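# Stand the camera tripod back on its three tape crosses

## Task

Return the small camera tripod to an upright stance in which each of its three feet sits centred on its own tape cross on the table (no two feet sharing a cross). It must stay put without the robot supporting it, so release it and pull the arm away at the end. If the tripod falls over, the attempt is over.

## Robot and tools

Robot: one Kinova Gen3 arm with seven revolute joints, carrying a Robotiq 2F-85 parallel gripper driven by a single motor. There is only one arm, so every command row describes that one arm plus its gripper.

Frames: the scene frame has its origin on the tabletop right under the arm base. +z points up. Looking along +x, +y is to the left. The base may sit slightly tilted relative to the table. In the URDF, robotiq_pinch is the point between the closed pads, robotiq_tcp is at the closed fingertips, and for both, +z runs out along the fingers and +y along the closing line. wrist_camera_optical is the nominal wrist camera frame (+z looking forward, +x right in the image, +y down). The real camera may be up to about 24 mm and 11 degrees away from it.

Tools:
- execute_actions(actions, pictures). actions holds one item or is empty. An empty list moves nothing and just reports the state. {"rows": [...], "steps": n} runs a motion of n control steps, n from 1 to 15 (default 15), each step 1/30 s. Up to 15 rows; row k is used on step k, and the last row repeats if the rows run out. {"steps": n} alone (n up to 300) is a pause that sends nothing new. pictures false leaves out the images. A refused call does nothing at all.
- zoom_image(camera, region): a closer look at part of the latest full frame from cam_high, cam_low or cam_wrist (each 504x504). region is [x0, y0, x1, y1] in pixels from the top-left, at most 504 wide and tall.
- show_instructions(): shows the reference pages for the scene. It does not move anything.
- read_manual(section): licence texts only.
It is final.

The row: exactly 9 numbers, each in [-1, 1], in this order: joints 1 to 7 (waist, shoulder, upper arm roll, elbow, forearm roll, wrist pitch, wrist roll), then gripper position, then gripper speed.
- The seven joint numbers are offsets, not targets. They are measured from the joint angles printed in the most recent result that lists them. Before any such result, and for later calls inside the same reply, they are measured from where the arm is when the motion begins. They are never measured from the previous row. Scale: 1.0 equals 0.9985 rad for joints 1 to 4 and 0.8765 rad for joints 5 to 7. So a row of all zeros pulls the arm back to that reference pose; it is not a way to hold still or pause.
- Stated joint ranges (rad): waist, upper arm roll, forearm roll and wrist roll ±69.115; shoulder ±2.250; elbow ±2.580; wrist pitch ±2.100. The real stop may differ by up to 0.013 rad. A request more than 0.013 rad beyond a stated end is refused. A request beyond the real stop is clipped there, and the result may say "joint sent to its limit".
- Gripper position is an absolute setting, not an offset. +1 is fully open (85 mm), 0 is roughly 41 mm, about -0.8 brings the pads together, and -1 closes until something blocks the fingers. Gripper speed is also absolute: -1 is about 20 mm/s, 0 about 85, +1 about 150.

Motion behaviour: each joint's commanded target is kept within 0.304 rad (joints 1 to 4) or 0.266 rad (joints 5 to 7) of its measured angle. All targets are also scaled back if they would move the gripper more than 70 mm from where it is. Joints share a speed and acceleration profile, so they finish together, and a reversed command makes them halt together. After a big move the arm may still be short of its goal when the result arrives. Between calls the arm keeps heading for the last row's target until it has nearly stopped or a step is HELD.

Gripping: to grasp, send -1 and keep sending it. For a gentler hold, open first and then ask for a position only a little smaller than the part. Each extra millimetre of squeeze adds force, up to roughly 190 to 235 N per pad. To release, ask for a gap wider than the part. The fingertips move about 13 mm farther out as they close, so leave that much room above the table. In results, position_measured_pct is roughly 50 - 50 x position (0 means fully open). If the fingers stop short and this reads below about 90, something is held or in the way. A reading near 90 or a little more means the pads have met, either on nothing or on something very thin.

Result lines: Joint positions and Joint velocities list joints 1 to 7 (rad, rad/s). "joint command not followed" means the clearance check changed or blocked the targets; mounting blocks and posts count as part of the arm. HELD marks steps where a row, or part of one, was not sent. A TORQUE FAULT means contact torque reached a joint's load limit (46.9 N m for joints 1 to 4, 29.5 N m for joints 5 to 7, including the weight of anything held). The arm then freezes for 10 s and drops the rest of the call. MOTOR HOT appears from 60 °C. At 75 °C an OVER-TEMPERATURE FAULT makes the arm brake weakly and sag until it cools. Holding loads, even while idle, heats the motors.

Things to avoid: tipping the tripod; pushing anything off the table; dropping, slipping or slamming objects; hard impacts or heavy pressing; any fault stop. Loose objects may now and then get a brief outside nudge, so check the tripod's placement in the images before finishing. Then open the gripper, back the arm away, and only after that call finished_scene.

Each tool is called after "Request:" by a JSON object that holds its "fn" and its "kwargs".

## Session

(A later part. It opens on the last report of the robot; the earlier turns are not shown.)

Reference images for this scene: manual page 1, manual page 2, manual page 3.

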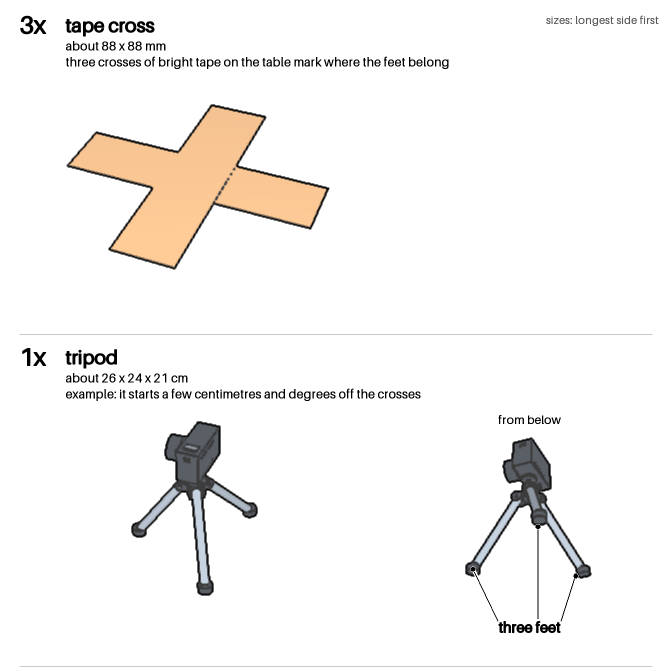

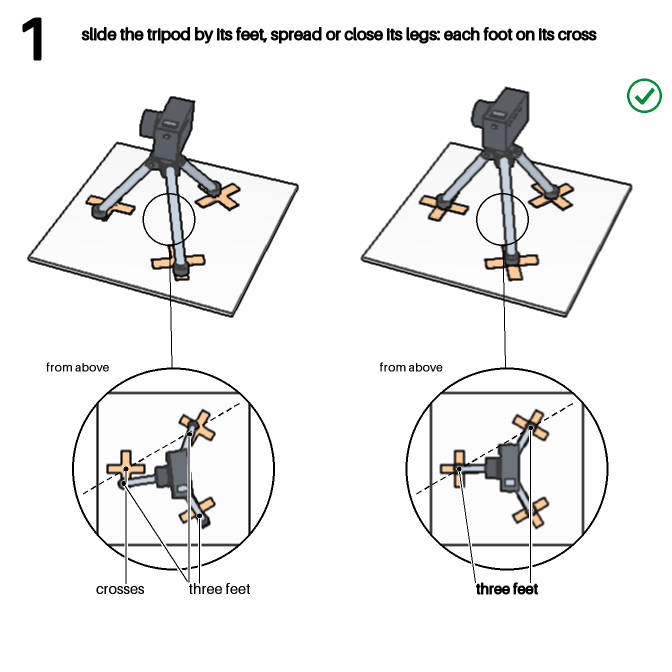

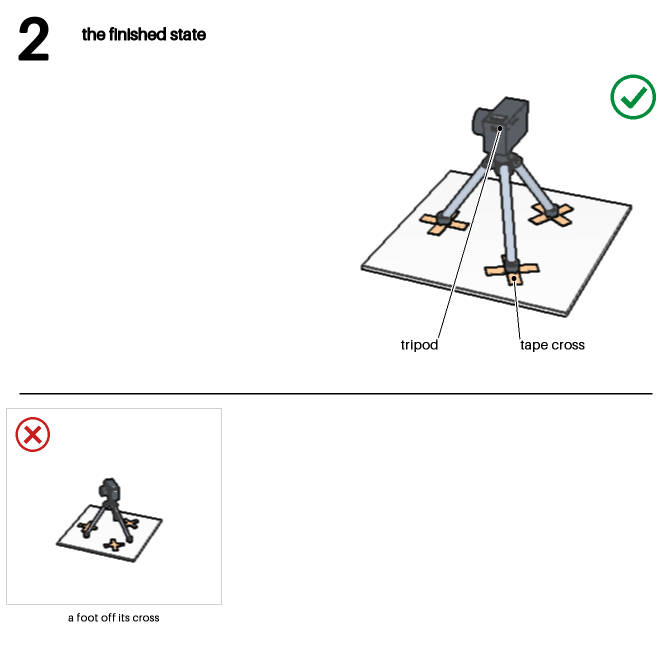

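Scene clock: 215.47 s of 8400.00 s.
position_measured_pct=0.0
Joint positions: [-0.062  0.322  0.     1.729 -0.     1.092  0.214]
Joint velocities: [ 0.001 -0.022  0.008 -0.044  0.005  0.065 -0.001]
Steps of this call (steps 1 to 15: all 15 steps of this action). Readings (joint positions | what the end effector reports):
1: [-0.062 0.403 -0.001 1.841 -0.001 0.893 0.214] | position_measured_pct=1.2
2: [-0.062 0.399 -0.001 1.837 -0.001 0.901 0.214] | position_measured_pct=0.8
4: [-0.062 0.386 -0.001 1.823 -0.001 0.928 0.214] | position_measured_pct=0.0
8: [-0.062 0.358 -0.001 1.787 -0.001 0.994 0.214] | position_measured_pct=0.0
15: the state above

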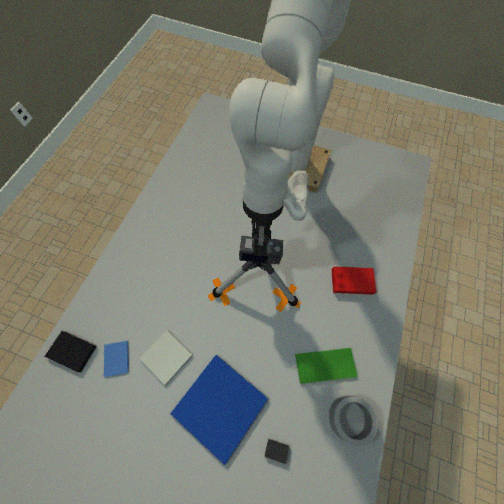

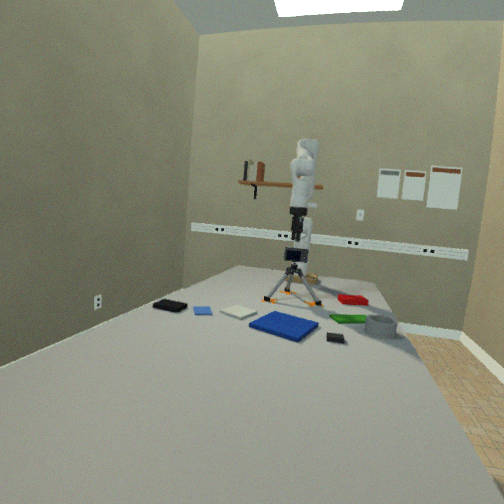

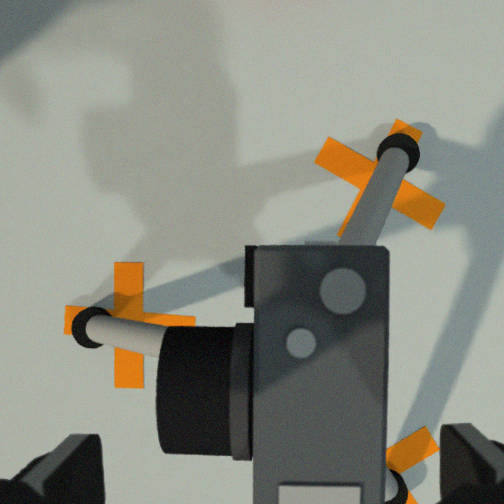

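Request:
{"fn": "execute_actions", "kwargs": {"actions": [{"rows": [[-0.02,0.008,0,-0.018,0,0.008,-0.07,0.3,0],[-0.04,0.018,0,-0.035,0,0.015,-0.14,0.3,0],[-0.06,0.028,0,-0.052,0,0.022,-0.21,0.3,0],[-0.08,0.039,0,-0.069,0,0.029,-0.28,0.3,0],[-0.10,0.05,0,-0.086,0,0.036,-0.35,0.3,0],[-0.12,0.061,0,-0.103,0,0.043,-0.42,0.3,0],[-0.14,0.072,0,-0.12,0,0.05,-0.49,0.3,0],[-0.16,0.083,0,-0.136,0,0.057,-0.56,0.3,0],[-0.18,0.094,0,-0.153,0,0.064,-0.63,0.3,0],[-0.20,0.105,0,-0.17,0,0.071,-0.70,0.3,0],[-0.22,0.116,0,-0.186,0,0.078,-0.77,0.3,0],[-0.24,0.127,0,-0.203,0,0.085,-0.84,0.3,0],[-0.26,0.137,0,-0.22,0,0.092,-0.89,0.3,0],[-0.2732,0.1441,0,-0.2306,0,0.097,-0.9106,0.3,0]], "steps": 15}], "pictures": false}}

Request:
{"fn": "execute_actions", "kwargs": {"actions": [{"steps": 14}], "pictures": false}}

Request:
{"fn": "execute_actions", "kwargs": {"actions": [{"rows": [[0,0.012,0,0.024,0,-0.041,0,0.3,0],[0,0.025,0,0.047,0,-0.082,0,0.3,0],[0,0.039,0,0.069,0,-0.123,0,0.3,0],[0,0.054,0,0.09,0,-0.164,0,0.3,0],[0,0.07,0,0.109,0,-0.204,0,0.3,0],[0,0.087,0,0.127,0,-0.244,0,0.3,0],[0,0.106,0,0.1434,0,-0.284,0,0.3,0],[0,0.125,0,0.159,0,-0.324,0,0.3,0],[0,0.145,0,0.173,0,-0.362,0,0.3,0],[0,0.166,0,0.186,0,-0.401,0,0.3,0],[0,0.187,0,0.198,0,-0.439,0,0.3,0],[0,0.209,0,0.208,0,-0.475,0,0.3,0],[0,0.232,0,0.218,0,-0.513,0,0.3,0],[0,0.2546,0,0.2259,0,-0.5474,0,0.3,0]], "steps": 15}], "pictures": false}}

Request:
{"fn": "execute_actions", "kwargs": {"actions": [{"steps": 12}]}}

Scene clock: 235.60 s of 8400.00 s.
position_measured_pct=33.7
Joint positions: [-0.254  0.423  0.     1.565 -0.     1.152 -0.287]
Joint velocities: [-0.485  0.262 -0.015 -0.425 -0.008  0.151 -1.216]
Steps of this call (steps 1 to 15: the robot went on to your last target; steps 16 to 90: nothing new was sent; then 16.63 s passed at rest; steps 91 to 105: all 15 steps of this action). Readings (joint positions | what the end effector reports):
91: [-0.062 0.321 0.000 1.727 0.000 1.095 0.213] | position_measured_pct=0.0
92: [-0.066 0.322 0.001 1.724 0.000 1.096 0.205] | position_measured_pct=0.4
94: [-0.085 0.331 0.002 1.711 0.001 1.100 0.157] | position_measured_pct=4.4
98: [-0.136 0.359 0.001 1.666 0.000 1.116 -0.002] | position_measured_pct=15.9
105: the state above

Scene clock: 236.07 s of 8400.00 s.
position_measured_pct=34.9
Joint positions: [-0.334  0.465  0.     1.498 -0.     1.178 -0.584]
Joint velocities: [-0.009  0.006 -0.    -0.001 -0.     0.     0.   ]
Steps of this call (steps 1 to 14: the robot went on to your last target). Readings (joint positions | what the end effector reports):
1: [-0.269 0.431 -0.000 1.552 -0.000 1.157 -0.327] | position_measured_pct=34.1
2: [-0.281 0.438 -0.001 1.541 -0.001 1.161 -0.368] | position_measured_pct=34.5
4: [-0.302 0.448 -0.001 1.524 -0.000 1.168 -0.449] | position_measured_pct=34.9
8: [-0.329 0.463 -0.001 1.501 -0.001 1.176 -0.575] | position_measured_pct=34.9
14: the state above

Scene clock: 236.57 s of 8400.00 s.
position_measured_pct=34.9
Joint positions: [-0.333  0.673  0.     1.702 -0.     0.766 -0.584]
Joint velocities: [-0.001  0.58  -0.001  0.288  0.    -0.883 -0.001]
Steps of this call (steps 1 to 15: all 15 steps of this action). Readings (joint positions | what the end effector reports):
1: [-0.334 0.466 0.000 1.499 -0.000 1.177 -0.584] | position_measured_pct=34.9
2: [-0.334 0.468 0.000 1.503 -0.000 1.170 -0.584] | position_measured_pct=34.9
4: [-0.333 0.482 0.000 1.528 -0.000 1.132 -0.584] | position_measured_pct=34.9
8: [-0.333 0.539 0.000 1.604 -0.000 1.000 -0.584] | position_measured_pct=34.9
15: the state above

Scene clock: 236.97 s of 8400.00 s.
position_measured_pct=34.9
Joint positions: [-0.334  0.719  0.     1.724 -0.     0.698 -0.584]
Joint velocities: [ 0.     0.005 -0.001  0.    -0.     0.001  0.   ]
Steps of this call (steps 1 to 12: the robot went on to your last target). Readings (joint positions | what the end effector reports):
1: [-0.334 0.691 0.000 1.711 -0.000 0.740 -0.584] | position_measured_pct=34.9
2: [-0.334 0.704 0.000 1.718 -0.000 0.719 -0.584] | position_measured_pct=34.9
4: [-0.334 0.715 0.000 1.724 -0.000 0.700 -0.584] | position_measured_pct=34.9
8: [-0.334 0.718 0.000 1.724 -0.000 0.698 -0.584] | position_measured_pct=34.9
12: the state above

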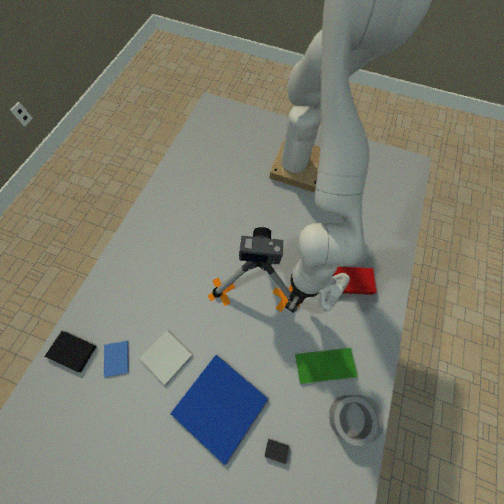

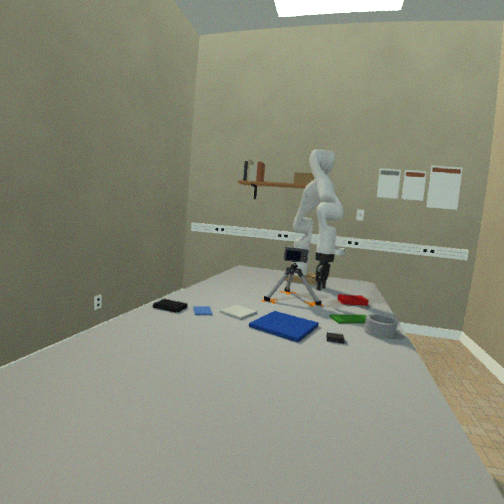

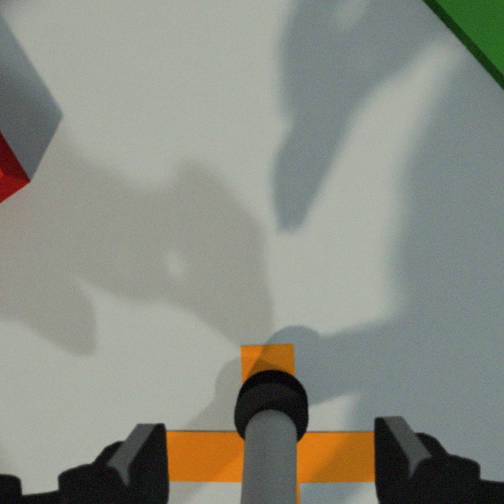

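Request:
{"fn": "execute_actions", "kwargs": {"actions": [{"rows": [[0.004,0,0,0.005,0,-0.006,0.005,0.3,0],[0.008,0.002,0,0.01,0,-0.014,0.01,0.3,0],[0.012,0.006,0,0.015,0,-0.024,0.014,0.3,0],[0.0135,0.014,0,0.018,0,-0.036,0.0154,0.3,0],[0.0135,0.025,0,0.0205,0,-0.052,0.0154,0.3,0],[0.0135,0.036,0,0.023,0,-0.067,0.0154,0.3,0],[0.0135,0.047,0,0.025,0,-0.082,0.0154,0.3,0],[0.0135,0.058,0,0.027,0,-0.097,0.0154,0.3,0],[0.0135,0.069,0,0.029,0,-0.112,0.0154,0.3,0],[0.0135,0.08,0,0.031,0,-0.126,0.0154,0.3,0],[0.0135,0.091,0,0.0325,0,-0.141,0.0154,0.3,0],[0.0135,0.101,0,0.034,0,-0.154,0.0154,0.3,0],[0.0135,0.109,0,0.035,0,-0.164,0.0154,0.3,0],[0.0135,0.1135,0,0.0353,0,-0.1687,0.0154,0.3,0]], "steps": 15}], "pictures": false}}

Request:
{"fn": "execute_actions", "kwargs": {"actions": [{"steps": 8}]}}

Scene clock: 247.53 s of 8400.00 s.
position_measured_pct=34.9
Joint positions: [-0.32   0.824  0.     1.758 -0.     0.558 -0.571]
Joint velocities: [ 0.001  0.183 -0.     0.031  0.    -0.225 -0.   ]
Steps of this call (steps 1 to 30: the robot went on to your last target; steps 31 to 90: nothing new was sent; then 7.07 s passed at rest; steps 91 to 105: all 15 steps of this action). Readings (joint positions | what the end effector reports):
91: [-0.333 0.719 -0.000 1.725 -0.000 0.697 -0.584] | position_measured_pct=34.9
92: [-0.330 0.719 -0.001 1.727 -0.000 0.694 -0.581] | position_measured_pct=34.9
94: [-0.324 0.724 -0.000 1.735 -0.000 0.682 -0.575] | position_measured_pct=34.9
98: [-0.321 0.755 0.000 1.746 -0.000 0.641 -0.571] | position_measured_pct=34.9
105: the state above

Scene clock: 247.80 s of 8400.00 s.
position_measured_pct=34.9
Joint positions: [-0.32   0.832  0.     1.759 -0.     0.55  -0.571]
Joint velocities: [ 0.     0.006 -0.    -0.     0.    -0.001  0.001]
Steps of this call (steps 1 to 8: the robot went on to your last target). Readings (joint positions | what the end effector reports):
1: [-0.320 0.828 0.000 1.759 -0.000 0.553 -0.571] | position_measured_pct=34.9
2: [-0.320 0.829 0.000 1.760 -0.000 0.551 -0.571] | position_measured_pct=34.9
4: [-0.320 0.830 0.000 1.759 -0.000 0.550 -0.571] | position_measured_pct=34.9
8: the state above

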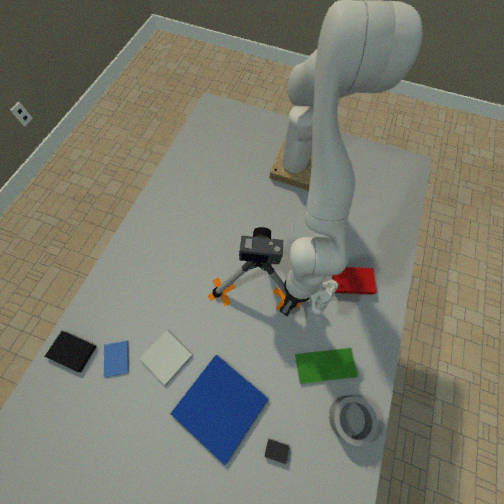

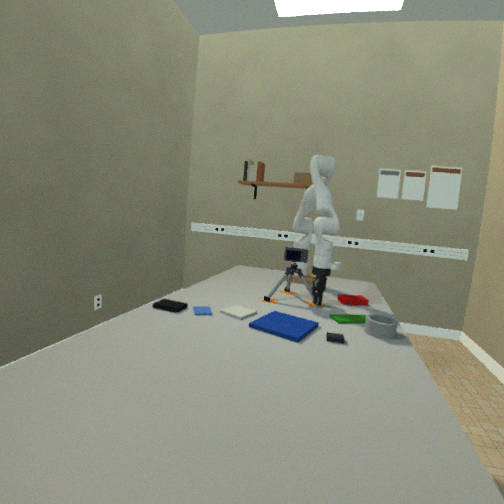

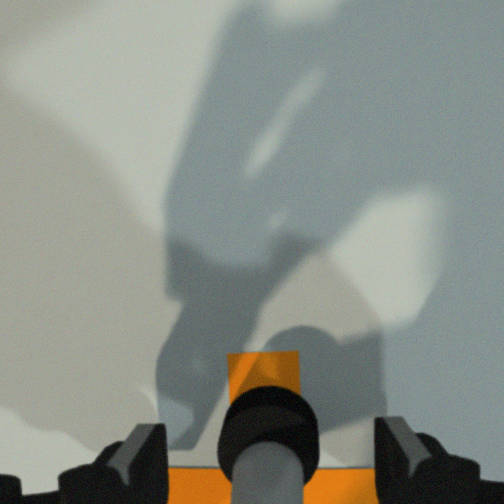

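Request:
{"fn": "execute_actions", "kwargs": {"actions": [{"rows": [[0,0,0,0,0,0,0,-0.36,-0.3]], "steps": 15}], "pictures": false}}

Request:
{"fn": "execute_actions", "kwargs": {"actions": [{"steps": 6}], "pictures": false}}

Scene clock: 253.13 s of 8400.00 s.
position_measured_pct=63.1
Joint positions: [-0.32   0.832  0.     1.759 -0.     0.55  -0.571]
Joint velocities: [-0.003 -0.001 -0.007  0.01  -0.005  0.015  0.   ]
Steps of this call (steps 1 to 15: the robot went on to your last target; steps 16 to 90: nothing new was sent; then 1.83 s passed at rest; steps 91 to 105: all 15 steps of this action). Readings (joint positions | what the end effector reports):
91: [-0.320 0.832 0.000 1.759 -0.000 0.550 -0.571] | position_measured_pct=34.9
92: [-0.320 0.832 0.000 1.759 -0.000 0.550 -0.571] | position_measured_pct=35.3
94: [-0.320 0.832 0.000 1.759 -0.000 0.550 -0.571] | position_measured_pct=38.1
98: [-0.320 0.832 0.000 1.759 -0.000 0.550 -0.571] | position_measured_pct=46.8
105: the state above

Scene clock: 253.33 s of 8400.00 s.
position_measured_pct=66.3
Joint positions: [-0.32   0.831  0.     1.759 -0.     0.55  -0.571]
Joint velocities: [ 0.    -0.    -0.001 -0.     0.     0.     0.   ]
Steps of this call (steps 1 to 6: the robot went on to your last target). Readings (joint positions | what the end effector reports):
1: [-0.320 0.832 0.000 1.759 -0.000 0.550 -0.571] | position_measured_pct=65.1
2: [-0.320 0.831 0.000 1.759 -0.000 0.550 -0.571] | position_measured_pct=65.9
4: [-0.320 0.831 0.000 1.759 -0.000 0.550 -0.571] | position_measured_pct=66.3
6: the state above

Request:
{"fn": "execute_actions", "kwargs": {"actions": [{"rows": [[0.002,-0.0006,0,0.0018,0,-0.0014,0.002,-0.36,-0.3],[0.005,-0.0015,0,0.0045,0,-0.0034,0.005,-0.36,-0.3],[0.008,-0.0025,0,0.0073,0,-0.0055,0.009,-0.36,-0.3],[0.011,-0.0034,0,0.01,0,-0.0075,0.012,-0.36,-0.3],[0.014,-0.0044,0,0.0128,0,-0.0096,0.015,-0.36,-0.3],[0.017,-0.0053,0,0.0155,0,-0.0116,0.018,-0.36,-0.3],[0.02,-0.0062,0,0.0182,0,-0.0137,0.022,-0.36,-0.3],[0.023,-0.0072,0,0.021,0,-0.0157,0.025,-0.36,-0.3],[0.026,-0.0081,0,0.0237,0,-0.0178,0.028,-0.36,-0.3],[0.029,-0.009,0,0.0265,0,-0.0198,0.031,-0.36,-0.3],[0.032,-0.01,0,0.0292,0,-0.0219,0.035,-0.36,-0.3],[0.035,-0.0109,0,0.0319,0,-0.0239,0.038,-0.36,-0.3],[0.038,-0.0119,0,0.0347,0,-0.026,0.041,-0.36,-0.3],[0.04,-0.0125,0,0.0365,0,-0.0273,0.0433,-0.36,-0.3],[0.041,-0.0128,0,0.0374,0,-0.028,0.0444,-0.36,-0.3]], "steps": 15}], "pictures": false}}

Request:
{"fn": "execute_actions", "kwargs": {"actions": [{"steps": 10}]}}

Scene clock: 266.83 s of 8400.00 s.
position_measured_pct=66.3
Joint positions: [-0.283  0.82  -0.001  1.794 -0.001  0.527 -0.534]
Joint velocities: [ 0.052 -0.016  0.007  0.054  0.002 -0.032  0.059]
Steps of this call (steps 1 to 15: the robot went on to your last target; steps 16 to 90: nothing new was sent; then 10.00 s passed at rest; steps 91 to 105: all 15 steps of this action). Readings (joint positions | what the end effector reports):
91: [-0.320 0.831 -0.000 1.760 -0.000 0.550 -0.570] | position_measured_pct=66.3
92: [-0.318 0.830 -0.001 1.761 -0.001 0.549 -0.569] | position_measured_pct=66.3
94: [-0.314 0.829 -0.001 1.765 -0.001 0.546 -0.565] | position_measured_pct=66.3
98: [-0.303 0.826 -0.001 1.776 -0.001 0.539 -0.554] | position_measured_pct=66.3
105: the state above

Scene clock: 267.17 s of 8400.00 s.
position_measured_pct=66.3
Joint positions: [-0.281  0.819 -0.001  1.796 -0.001  0.525 -0.532]
Joint velocities: [ 0.001 -0.     0.001  0.001 -0.    -0.001 -0.001]
Steps of this call (steps 1 to 10: the robot went on to your last target). Readings (joint positions | what the end effector reports):
1: [-0.282 0.819 -0.001 1.796 -0.001 0.526 -0.533] | position_measured_pct=66.3
2: [-0.281 0.819 -0.001 1.796 -0.001 0.526 -0.532] | position_measured_pct=66.3
4: [-0.281 0.819 -0.001 1.796 -0.001 0.525 -0.532] | position_measured_pct=66.3
8: [-0.281 0.819 -0.001 1.796 -0.001 0.525 -0.532] | position_measured_pct=66.3
10: the state above

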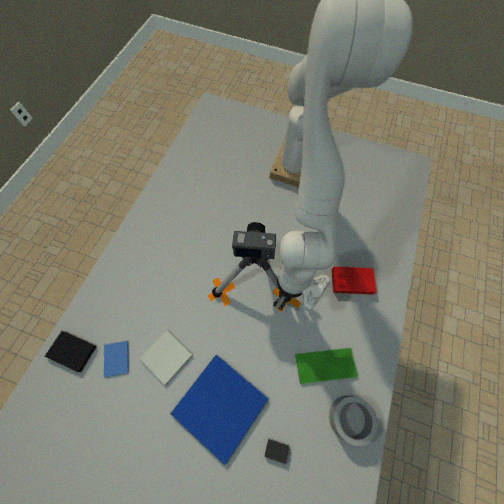

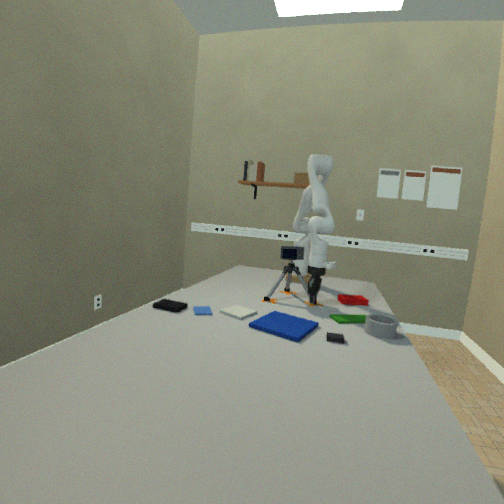

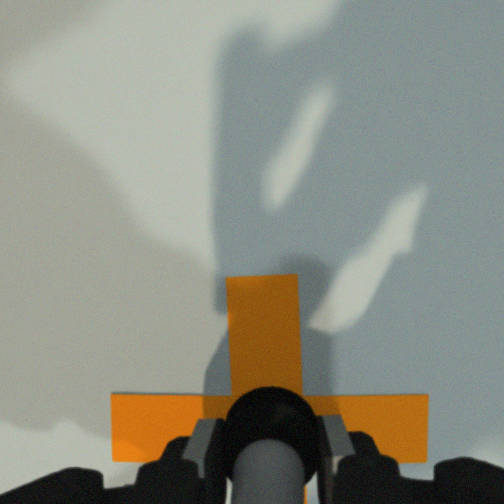

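Request:
{"fn": "execute_actions", "kwargs": {"actions": [{"rows": [[0.003,-0.0003,0.001,0.001,0.001,-0.0007,0.001,-0.36,-0.3],[0.004,-0.0007,0.001,0.002,0.001,-0.0015,0.0025,-0.36,-0.3],[0.0051,-0.001,0.001,0.003,0.001,-0.0022,0.0035,-0.36,-0.3]], "steps": 12}]}}

Scene clock: 272.77 s of 8400.00 s.
position_measured_pct=66.3
Joint positions: [-0.277  0.818 -0.002  1.799 -0.001  0.523 -0.529]
Joint velocities: [ 0.    -0.     0.     0.     0.    -0.002  0.   ]
Steps of this call (steps 1 to 15: the robot went on to your last target; steps 16 to 90: nothing new was sent; then 2.20 s passed at rest; steps 91 to 102: all 12 steps of this action). Readings (joint positions | what the end effector reports):
91: [-0.280 0.819 -0.001 1.797 -0.001 0.525 -0.532] | position_measured_pct=66.3
92: [-0.279 0.819 -0.002 1.797 -0.001 0.525 -0.531] | position_measured_pct=66.3
94: [-0.277 0.818 -0.002 1.799 -0.001 0.524 -0.530] | position_measured_pct=66.3
98: [-0.277 0.818 -0.001 1.799 -0.001 0.523 -0.529] | position_measured_pct=66.3
102: the state above

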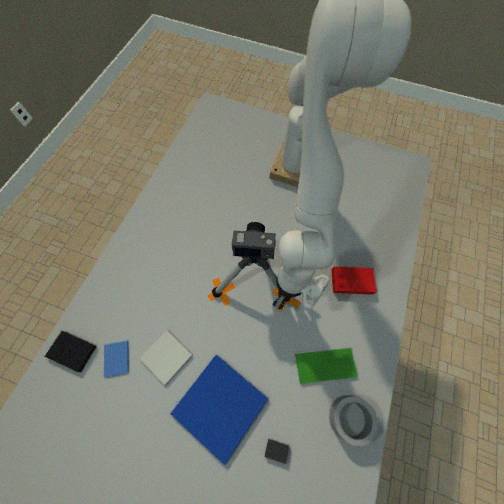

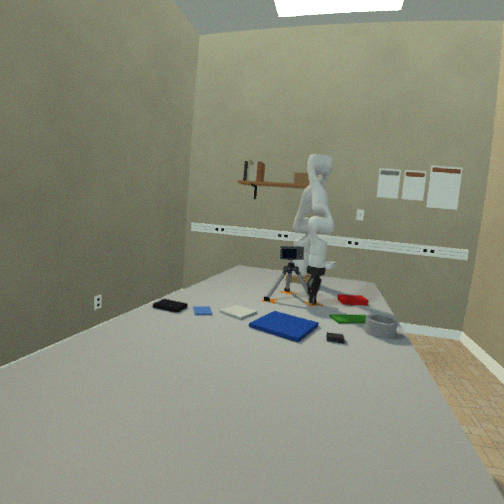

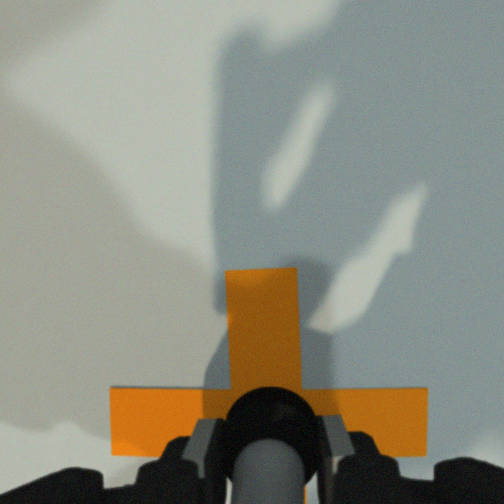

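Request:
{"fn": "execute_actions", "kwargs": {"actions": [{"rows": [[0,0,0,0,0,0,0,0.3,0.2]], "steps": 9}], "pictures": false}}

Request:
{"fn": "execute_actions", "kwargs": {"actions": [{"rows": [[0,-0.02,0,-0.002,0,0.026,0,0.3,0],[0,-0.04,0,-0.005,0,0.052,0,0.3,0],[0,-0.06,0.001,-0.008,0,0.079,0,0.3,0],[0,-0.08,0.002,-0.012,0.001,0.106,0,0.3,0],[0,-0.10,0.002,-0.016,0.001,0.134,0,0.3,0],[0,-0.1207,0.002,-0.0206,0.001,0.1628,0,0.3,0],[0.005,-0.13,0.002,-0.044,0.001,0.198,-0.05,0.3,0],[0.01,-0.138,0.002,-0.068,0.001,0.233,-0.10,0.3,0],[0.016,-0.146,0.002,-0.092,0.001,0.269,-0.15,0.3,0],[0.022,-0.153,0.002,-0.116,0.001,0.304,-0.20,0.3,0],[0.029,-0.16,0.002,-0.14,0.001,0.339,-0.25,0.3,0],[0.036,-0.166,0.002,-0.164,0.001,0.374,-0.30,0.3,0],[0.043,-0.172,0.002,-0.188,0.001,0.41,-0.35,0.3,0],[0.05,-0.1784,0.002,-0.2105,0.001,0.4448,-0.40,0.3,0]], "steps": 15}], "pictures": false}}

Request:
{"fn": "execute_actions", "kwargs": {"actions": [{"steps": 10}], "pictures": false}}

Scene clock: 304.07 s of 8400.00 s.
position_measured_pct=44.8
Joint positions: [-0.277  0.818 -0.002  1.799 -0.001  0.523 -0.529]
Joint velocities: [ 0.    -0.001  0.001 -0.    -0.     0.001 -0.001]
Steps of this call (steps 1 to 15: the robot went on to your last target; steps 16 to 90: nothing new was sent; then 28.00 s passed at rest; steps 91 to 99: all 9 steps of this action). Readings (joint positions | what the end effector reports):
91: [-0.277 0.818 -0.002 1.799 -0.001 0.523 -0.529] | position_measured_pct=66.3
92: [-0.277 0.818 -0.002 1.799 -0.001 0.523 -0.529] | position_measured_pct=65.9
94: [-0.277 0.818 -0.002 1.799 -0.001 0.523 -0.529] | position_measured_pct=61.5
98: [-0.277 0.818 -0.002 1.799 -0.001 0.523 -0.529] | position_measured_pct=48.4
99: the state above

Scene clock: 304.57 s of 8400.00 s.
position_measured_pct=34.9
Joint positions: [-0.246  0.661  0.     1.656  0.     0.826 -0.751]
Joint velocities: [ 0.177 -0.196  0.002 -0.63   0.001  0.821 -1.215]
Steps of this call (steps 1 to 15: all 15 steps of this action). Readings (joint positions | what the end effector reports):
1: [-0.277 0.817 -0.002 1.799 -0.001 0.524 -0.529] | position_measured_pct=41.3
2: [-0.277 0.812 -0.002 1.799 -0.001 0.530 -0.529] | position_measured_pct=38.5
4: [-0.277 0.785 -0.002 1.797 -0.001 0.558 -0.529] | position_measured_pct=35.7
8: [-0.276 0.717 -0.000 1.780 -0.000 0.646 -0.531] | position_measured_pct=34.9
15: the state above

Scene clock: 304.90 s of 8400.00 s.
position_measured_pct=34.9
Joint positions: [-0.227  0.64   0.     1.589  0.     0.913 -0.88 ]
Joint velocities: [ 0.004 -0.001 -0.    -0.002  0.     0.001  0.001]
Steps of this call (steps 1 to 10: the robot went on to your last target). Readings (joint positions | what the end effector reports):
1: [-0.240 0.655 0.000 1.635 0.000 0.853 -0.792] | position_measured_pct=34.9
2: [-0.235 0.649 0.001 1.616 0.000 0.877 -0.828] | position_measured_pct=34.9
4: [-0.229 0.642 0.001 1.594 0.000 0.907 -0.872] | position_measured_pct=34.9
8: [-0.228 0.640 0.001 1.589 0.000 0.913 -0.880] | position_measured_pct=34.9
10: the state above

Request:
{"fn": "execute_actions", "kwargs": {"actions": [{"rows": [[0.015,0.014,0,-0.029,0,0.017,-0.07,0.3,0],[0.033,0.028,0,-0.057,0,0.033,-0.14,0.3,0],[0.052,0.042,0,-0.086,0,0.05,-0.21,0.3,0],[0.072,0.056,0,-0.114,0,0.066,-0.28,0.3,0],[0.092,0.07,0,-0.143,0,0.083,-0.35,0.3,0],[0.112,0.084,0,-0.171,0,0.099,-0.42,0.3,0],[0.132,0.098,0,-0.20,0,0.1157,-0.49,0.3,0],[0.152,0.098,0,-0.20,0,0.1157,-0.56,0.3,0],[0.172,0.098,0,-0.20,0,0.1157,-0.63,0.3,0],[0.192,0.098,0,-0.20,0,0.1157,-0.70,0.3,0],[0.212,0.098,0,-0.20,0,0.1157,-0.77,0.3,0],[0.232,0.098,0,-0.20,0,0.1157,-0.84,0.3,0],[0.252,0.098,0,-0.20,0,0.1157,-0.91,0.3,0],[0.272,0.098,0,-0.20,0,0.1157,-0.97,0.3,0],[0.2874,0.098,0,-0.20,0,0.1157,-1.0,0.3,0]], "steps": 15}], "pictures": false}}

Request:
{"fn": "execute_actions", "kwargs": {"actions": [{"steps": 13}], "pictures": false}}

Scene clock: 311.43 s of 8400.00 s.
position_measured_pct=34.9
Joint positions: [-0.041  0.727  0.     1.409  0.     1.005 -1.38 ]
Joint velocities: [ 0.552  0.07   0.006 -0.14   0.002  0.07  -1.217]
From where the robot then was, a joint's target lay farther than a number of 1.0 reaches, so one or more steps of this call were cut to that.
Steps of this call (steps 1 to 30: the robot went on to your last target; steps 31 to 90: nothing new was sent; then 3.03 s passed at rest; steps 91 to 105: all 15 steps of this action). Readings (joint positions | what the end effector reports):
91: [-0.226 0.640 0.000 1.588 0.000 0.914 -0.881] | position_measured_pct=34.9
92: [-0.224 0.643 -0.000 1.584 -0.000 0.916 -0.889] | position_measured_pct=34.9
94: [-0.210 0.656 -0.001 1.561 -0.000 0.928 -0.937] | position_measured_pct=34.9
98: [-0.160 0.692 -0.000 1.486 -0.000 0.965 -1.096] | position_measured_pct=34.9
105: the state above

Scene clock: 311.87 s of 8400.00 s.
position_measured_pct=34.9
Joint positions: [ 0.058  0.738  0.001  1.389  0.     1.015 -1.756]
Joint velocities: [ 0.013  0.002 -0.011 -0.001 -0.004  0.001 -0.002]
Steps of this call (steps 1 to 13: the robot went on to your last target). Readings (joint positions | what the end effector reports):
1: [-0.023 0.729 0.000 1.405 0.000 1.007 -1.421] | position_measured_pct=34.9
2: [-0.008 0.731 0.001 1.401 0.001 1.008 -1.462] | position_measured_pct=34.9
4: [0.016 0.733 0.002 1.397 0.001 1.011 -1.543] | position_measured_pct=34.9
8: [0.048 0.737 0.001 1.391 0.000 1.014 -1.702] | position_measured_pct=34.9
13: the state above

Request:
{"fn": "execute_actions", "kwargs": {"actions": [{"rows": [[0.008,0.003,0,0.012,0,-0.017,-0.06,0.3,0],[0.016,0.007,0,0.025,0,-0.036,-0.12,0.3,0],[0.024,0.011,-0.001,0.038,0,-0.056,-0.18,0.3,0],[0.032,0.015,-0.001,0.051,0,-0.076,-0.24,0.3,0],[0.04,0.019,-0.001,0.064,0,-0.096,-0.30,0.3,0],[0.048,0.023,-0.001,0.077,0,-0.115,-0.36,0.3,0],[0.056,0.027,-0.001,0.09,0,-0.135,-0.42,0.3,0],[0.064,0.032,-0.001,0.103,0,-0.155,-0.48,0.3,0],[0.0733,0.036,-0.001,0.116,0,-0.174,-0.5238,0.3,0],[0.0733,0.040,-0.001,0.129,0,-0.194,-0.5238,0.3,0],[0.0733,0.045,-0.001,0.142,0,-0.214,-0.5238,0.3,0],[0.0733,0.049,-0.001,0.155,0,-0.234,-0.5238,0.3,0],[0.0733,0.0533,-0.001,0.1685,0,-0.253,-0.5238,0.3,0]], "steps": 15}], "pictures": false}}

Request:
{"fn": "execute_actions", "kwargs": {"actions": [{"steps": 10}]}}

Scene clock: 319.40 s of 8400.00 s.
position_measured_pct=34.9
Joint positions: [ 0.129  0.786  0.001  1.541  0.001  0.815 -2.21 ]
Joint velocities: [ 0.035  0.121  0.004  0.366 -0.    -0.469 -0.277]
Steps of this call (steps 1 to 30: the robot went on to your last target; steps 31 to 90: nothing new was sent; then 4.03 s passed at rest; steps 91 to 105: all 15 steps of this action). Readings (joint positions | what the end effector reports):
91: [0.060 0.738 0.000 1.390 0.000 1.014 -1.757] | position_measured_pct=34.9
92: [0.061 0.738 0.000 1.392 0.000 1.012 -1.765] | position_measured_pct=34.9
94: [0.068 0.741 -0.000 1.403 -0.000 0.997 -1.813] | position_measured_pct=34.9
98: [0.092 0.753 0.000 1.442 0.000 0.946 -1.972] | position_measured_pct=34.9
105: the state above

Scene clock: 319.73 s of 8400.00 s.
position_measured_pct=34.9
Joint positions: [ 0.131  0.791 -0.     1.558  0.     0.793 -2.215]
Joint velocities: [ 0.002  0.    -0.001  0.001 -0.     0.002 -0.   ]
Steps of this call (steps 1 to 10: the robot went on to your last target). Readings (joint positions | what the end effector reports):
1: [0.129 0.789 0.001 1.551 0.001 0.802 -2.214] | position_measured_pct=34.9
2: [0.130 0.790 0.001 1.556 0.000 0.796 -2.215] | position_measured_pct=34.9
4: [0.130 0.791 -0.000 1.557 0.000 0.793 -2.215] | position_measured_pct=34.9
8: [0.131 0.791 -0.000 1.558 0.000 0.793 -2.215] | position_measured_pct=34.9
10: the state above

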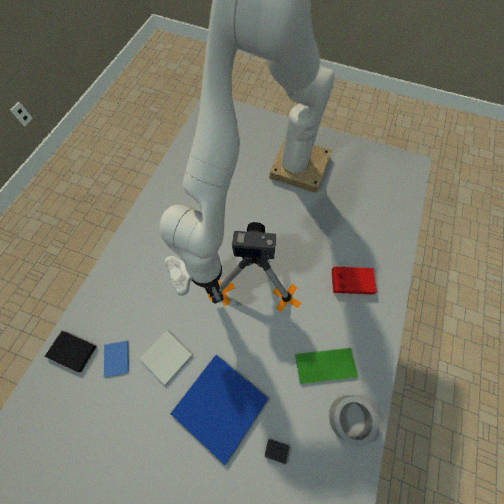

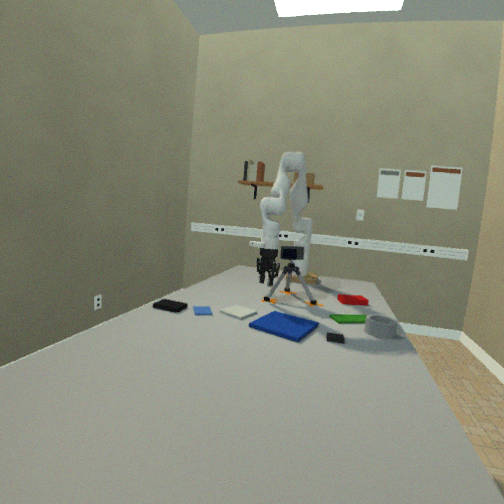

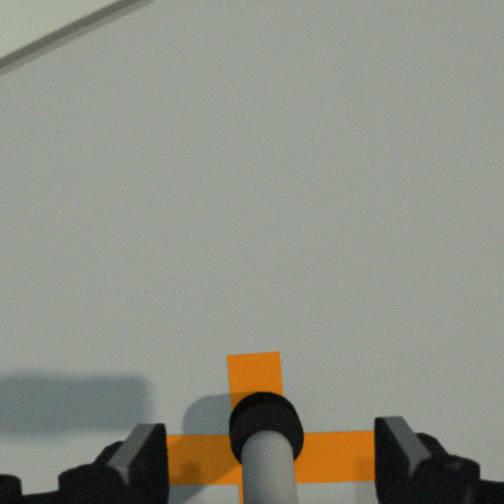

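Request:
{"fn": "execute_actions", "kwargs": {"actions": [{"rows": [[-0.004,-0.003,0,0.009,0,-0.007,-0.005,0.3,0],[-0.009,-0.006,0,0.019,0,-0.015,-0.01,0.3,0],[-0.014,-0.008,0,0.029,0,-0.024,-0.016,0.3,0],[-0.0177,-0.008,0,0.038,0,-0.034,-0.0202,0.3,0],[-0.0177,-0.002,0,0.042,0,-0.046,-0.0202,0.3,0],[-0.0177,0.009,0,0.0445,0,-0.061,-0.0202,0.3,0],[-0.0177,0.02,0,0.047,0,-0.076,-0.0202,0.3,0],[-0.0177,0.031,0,0.049,0,-0.091,-0.0202,0.3,0],[-0.0177,0.042,0,0.051,0,-0.106,-0.0202,0.3,0],[-0.0177,0.053,0,0.053,0,-0.121,-0.0202,0.3,0],[-0.0177,0.064,0,0.055,0,-0.136,-0.0202,0.3,0],[-0.0177,0.074,0,0.0565,0,-0.149,-0.0202,0.3,0],[-0.0177,0.082,0,0.0575,0,-0.159,-0.0202,0.3,0],[-0.0177,0.0867,0,0.0579,0,-0.1652,-0.0202,0.3,0]], "steps": 15}], "pictures": false}}

Request:
{"fn": "execute_actions", "kwargs": {"actions": [{"steps": 8}]}}

Scene clock: 335.97 s of 8400.00 s.
position_measured_pct=34.9
Joint positions: [ 0.113  0.869 -0.     1.615  0.     0.657 -2.233]
Joint velocities: [-0.001  0.185 -0.     0.035 -0.    -0.24   0.   ]
Steps of this call (steps 1 to 30: the robot went on to your last target; steps 31 to 90: nothing new was sent; then 12.73 s passed at rest; steps 91 to 105: all 15 steps of this action). Readings (joint positions | what the end effector reports):
91: [0.131 0.791 -0.000 1.558 0.000 0.792 -2.216] | position_measured_pct=34.9
92: [0.128 0.789 0.001 1.563 0.001 0.789 -2.217] | position_measured_pct=34.9
94: [0.121 0.784 0.000 1.577 0.000 0.779 -2.224] | position_measured_pct=34.9
98: [0.114 0.802 -0.001 1.600 0.000 0.741 -2.233] | position_measured_pct=34.9
105: the state above

Scene clock: 336.23 s of 8400.00 s.
position_measured_pct=34.9
Joint positions: [ 0.113  0.877 -0.     1.616  0.     0.648 -2.233]
Joint velocities: [-0.     0.005  0.    -0.001 -0.     0.001  0.001]
Steps of this call (steps 1 to 8: the robot went on to your last target). Readings (joint positions | what the end effector reports):
1: [0.113 0.874 -0.000 1.616 0.000 0.651 -2.233] | position_measured_pct=34.9
2: [0.113 0.875 -0.000 1.616 0.000 0.649 -2.233] | position_measured_pct=34.9
4: [0.113 0.876 -0.000 1.616 0.000 0.648 -2.233] | position_measured_pct=34.9
8: the state above

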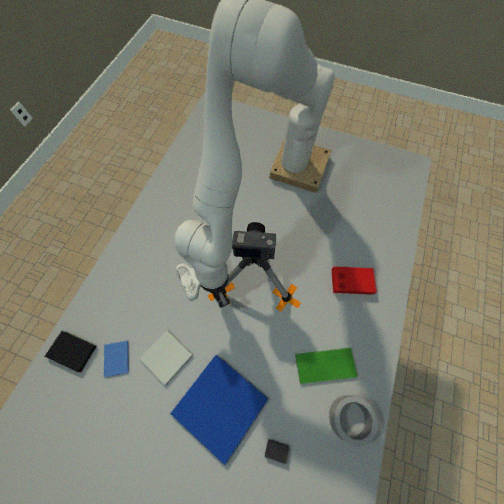

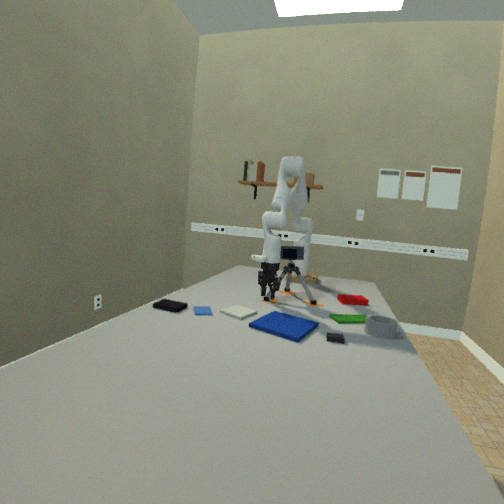

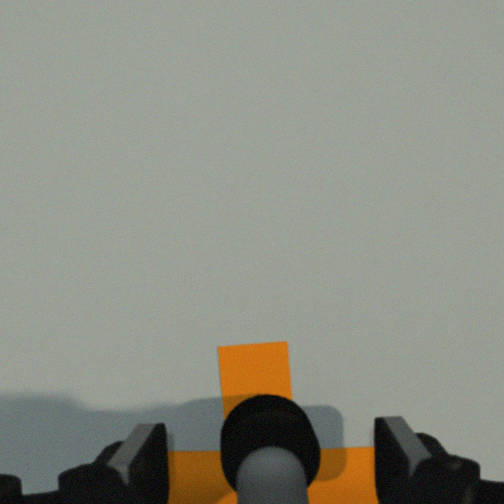

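Request:
{"fn": "execute_actions", "kwargs": {"actions": [{"rows": [[0,0.0006,0,0,0,0,0,-0.36,-0.3]], "steps": 15}], "pictures": false}}

Request:
{"fn": "execute_actions", "kwargs": {"actions": [{"steps": 6}], "pictures": false}}

Scene clock: 356.60 s of 8400.00 s.
position_measured_pct=63.1
Joint positions: [ 0.113  0.877 -0.     1.615  0.     0.648 -2.233]
Joint velocities: [-0.006 -0.005 -0.009 -0.008 -0.004 -0.004 -0.001]
Steps of this call (steps 1 to 15: the robot went on to your last target; steps 16 to 90: nothing new was sent; then 16.87 s passed at rest; steps 91 to 105: all 15 steps of this action). Readings (joint positions | what the end effector reports):
91: [0.113 0.877 -0.000 1.616 0.000 0.648 -2.233] | position_measured_pct=34.9
92: [0.113 0.878 -0.000 1.616 0.000 0.648 -2.233] | position_measured_pct=35.3
94: [0.113 0.878 -0.000 1.616 0.000 0.648 -2.233] | position_measured_pct=38.5
98: [0.113 0.878 -0.000 1.616 0.000 0.648 -2.233] | position_measured_pct=46.8
105: the state above

Scene clock: 356.80 s of 8400.00 s.
position_measured_pct=66.7
Joint positions: [ 0.113  0.877 -0.     1.615  0.     0.648 -2.233]
Joint velocities: [ 0.    -0.001  0.     0.    -0.     0.001  0.001]
Steps of this call (steps 1 to 6: the robot went on to your last target). Readings (joint positions | what the end effector reports):
1: [0.113 0.877 -0.000 1.615 0.000 0.648 -2.233] | position_measured_pct=65.1
2: [0.113 0.877 -0.000 1.615 0.000 0.648 -2.233] | position_measured_pct=65.9
4: [0.113 0.877 -0.000 1.615 0.000 0.648 -2.233] | position_measured_pct=66.7
6: the state above

Request:
{"fn": "execute_actions", "kwargs": {"actions": [{"rows": [[-0.0004,0.0007,0,-0.002,0,0.0014,-0.0004,-0.36,-0.3],[-0.0008,0.0014,0,-0.004,0,0.0028,-0.0009,-0.36,-0.3],[-0.0012,0.0021,0,-0.006,0,0.0042,-0.0013,-0.36,-0.3],[-0.0016,0.0029,0,-0.008,0,0.0056,-0.0018,-0.36,-0.3],[-0.0019,0.0036,0,-0.0097,0,0.0069,-0.0022,-0.36,-0.3]], "steps": 13}]}}

Scene clock: 363.20 s of 8400.00 s.
position_measured_pct=66.7
Joint positions: [ 0.112  0.88   0.     1.608  0.001  0.657 -2.235]
Joint velocities: [ 0.001  0.     0.     0.    -0.     0.002 -0.   ]
Steps of this call (steps 1 to 15: the robot went on to your last target; steps 16 to 90: nothing new was sent; then 2.97 s passed at rest; steps 91 to 103: all 13 steps of this action). Readings (joint positions | what the end effector reports):
91: [0.113 0.877 -0.000 1.615 0.000 0.648 -2.233] | position_measured_pct=66.7
92: [0.113 0.878 -0.000 1.614 0.000 0.649 -2.233] | position_measured_pct=66.7
94: [0.112 0.879 0.000 1.611 0.000 0.653 -2.234] | position_measured_pct=66.7
98: [0.112 0.880 0.000 1.608 0.001 0.657 -2.235] | position_measured_pct=66.7
103: the state above

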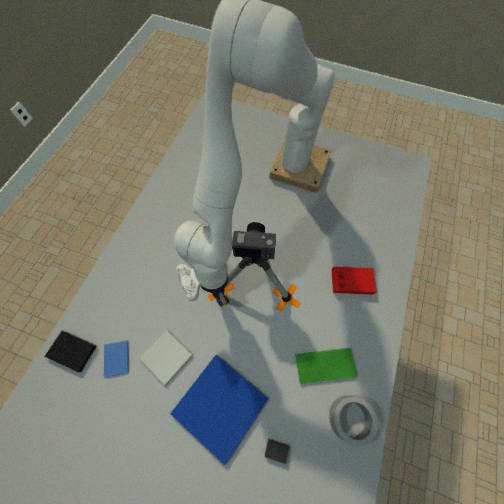

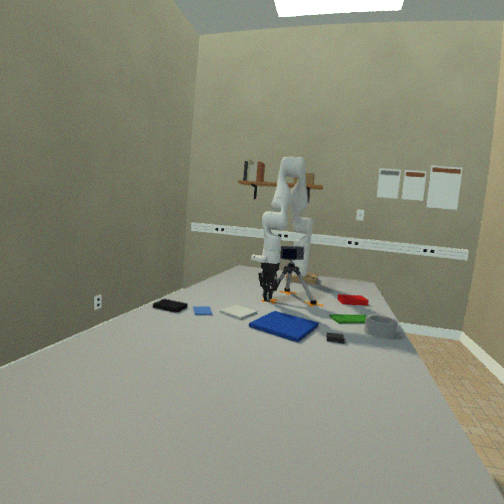

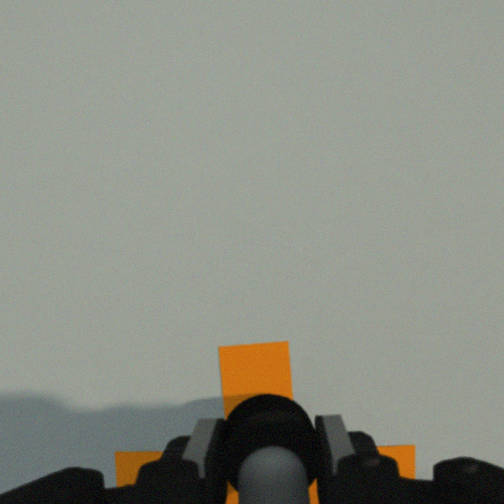

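Request:
{"fn": "execute_actions", "kwargs": {"actions": [{"rows": [[-0.001,-0.003,0,0.004,-0.001,-0.005,-0.001,-0.36,-0.3],[-0.0025,-0.005,0,0.008,-0.001,-0.009,-0.003,-0.36,-0.3],[-0.004,-0.0065,0,0.012,-0.001,-0.012,-0.0045,-0.36,-0.3],[-0.0056,-0.008,0,0.016,-0.001,-0.015,-0.006,-0.36,-0.3],[-0.0072,-0.0094,0,0.02,-0.001,-0.0178,-0.008,-0.36,-0.3],[-0.0088,-0.0108,0,0.024,-0.001,-0.0206,-0.01,-0.36,-0.3],[-0.0104,-0.0122,0,0.028,-0.001,-0.0233,-0.0115,-0.36,-0.3],[-0.012,-0.0136,0,0.032,-0.001,-0.0261,-0.013,-0.36,-0.3],[-0.0136,-0.015,0,0.036,-0.001,-0.0288,-0.015,-0.36,-0.3],[-0.0152,-0.0164,0,0.04,-0.001,-0.0316,-0.017,-0.36,-0.3],[-0.0168,-0.0178,0,0.044,-0.001,-0.0343,-0.0185,-0.36,-0.3],[-0.0184,-0.0192,0,0.048,-0.001,-0.0371,-0.02,-0.36,-0.3],[-0.02,-0.0206,0,0.052,-0.001,-0.0398,-0.022,-0.36,-0.3],[-0.0213,-0.0217,0,0.055,-0.001,-0.0419,-0.0235,-0.36,-0.3],[-0.022,-0.0223,0,0.0568,-0.001,-0.0431,-0.0243,-0.36,-0.3]], "steps": 15}], "pictures": false}}

Request:
{"fn": "execute_actions", "kwargs": {"actions": [{"steps": 10}]}}

Request:
{"fn": "zoom_image", "kwargs": {"camera": "cam_high", "region": [180, 220, 340, 340]}}

Scene clock: 377.07 s of 8400.00 s.
position_measured_pct=66.7
Joint positions: [ 0.092  0.86   0.001  1.66   0.     0.621 -2.254]
Joint velocities: [-0.034 -0.029 -0.004  0.091 -0.002 -0.05  -0.039]
Steps of this call (steps 1 to 15: the robot went on to your last target; steps 16 to 90: nothing new was sent; then 10.37 s passed at rest; steps 91 to 105: all 15 steps of this action). Readings (joint positions | what the end effector reports):
91: [0.112 0.880 0.001 1.609 0.000 0.657 -2.235] | position_measured_pct=66.7
92: [0.112 0.878 0.001 1.612 0.000 0.654 -2.235] | position_measured_pct=66.7
94: [0.109 0.874 0.001 1.618 0.000 0.648 -2.238] | position_measured_pct=66.7
98: [0.103 0.869 0.001 1.633 0.000 0.637 -2.244] | position_measured_pct=66.7
105: the state above

Scene clock: 377.40 s of 8400.00 s.
position_measured_pct=66.7
Joint positions: [ 0.091  0.858  0.001  1.664  0.     0.618 -2.256]
Joint velocities: [ 0.    -0.001  0.001  0.001  0.     0.001  0.001]
Steps of this call (steps 1 to 10: the robot went on to your last target). Readings (joint positions | what the end effector reports):
1: [0.092 0.859 0.001 1.662 0.000 0.619 -2.255] | position_measured_pct=66.7
2: [0.091 0.859 0.001 1.663 0.000 0.619 -2.256] | position_measured_pct=66.7
4: [0.091 0.858 0.001 1.664 0.000 0.618 -2.256] | position_measured_pct=66.7
8: [0.091 0.858 0.001 1.664 0.000 0.618 -2.256] | position_measured_pct=66.7
10: the state above

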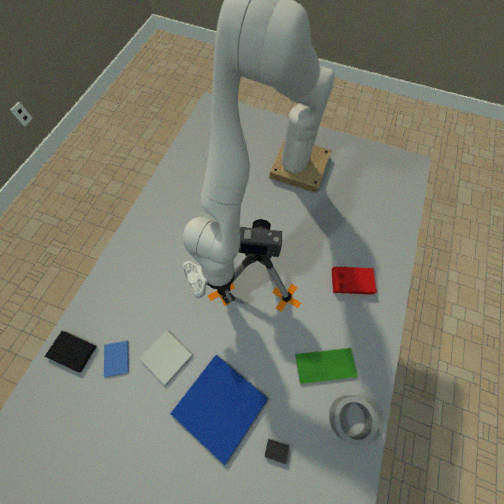

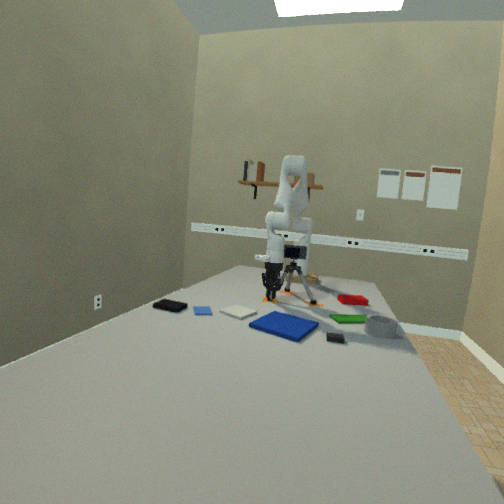

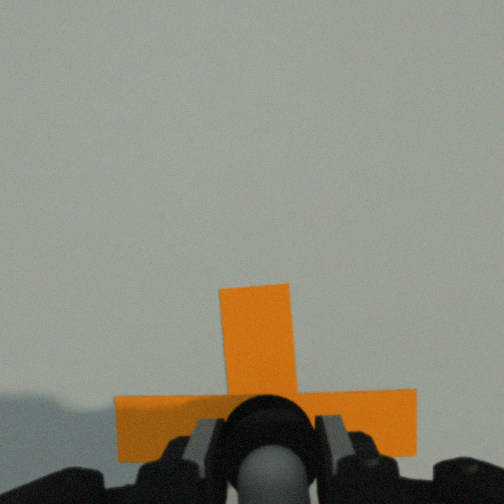

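Region (180, 220, 340, 340) of cam_high's 504x504 image, scaled by 3.150, with more detail than that image has; it fills the top 378 rows of this view, and the rest is white.

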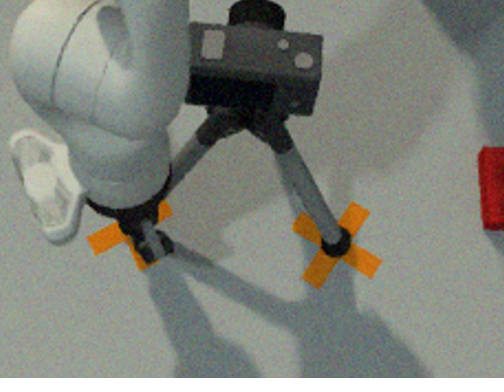

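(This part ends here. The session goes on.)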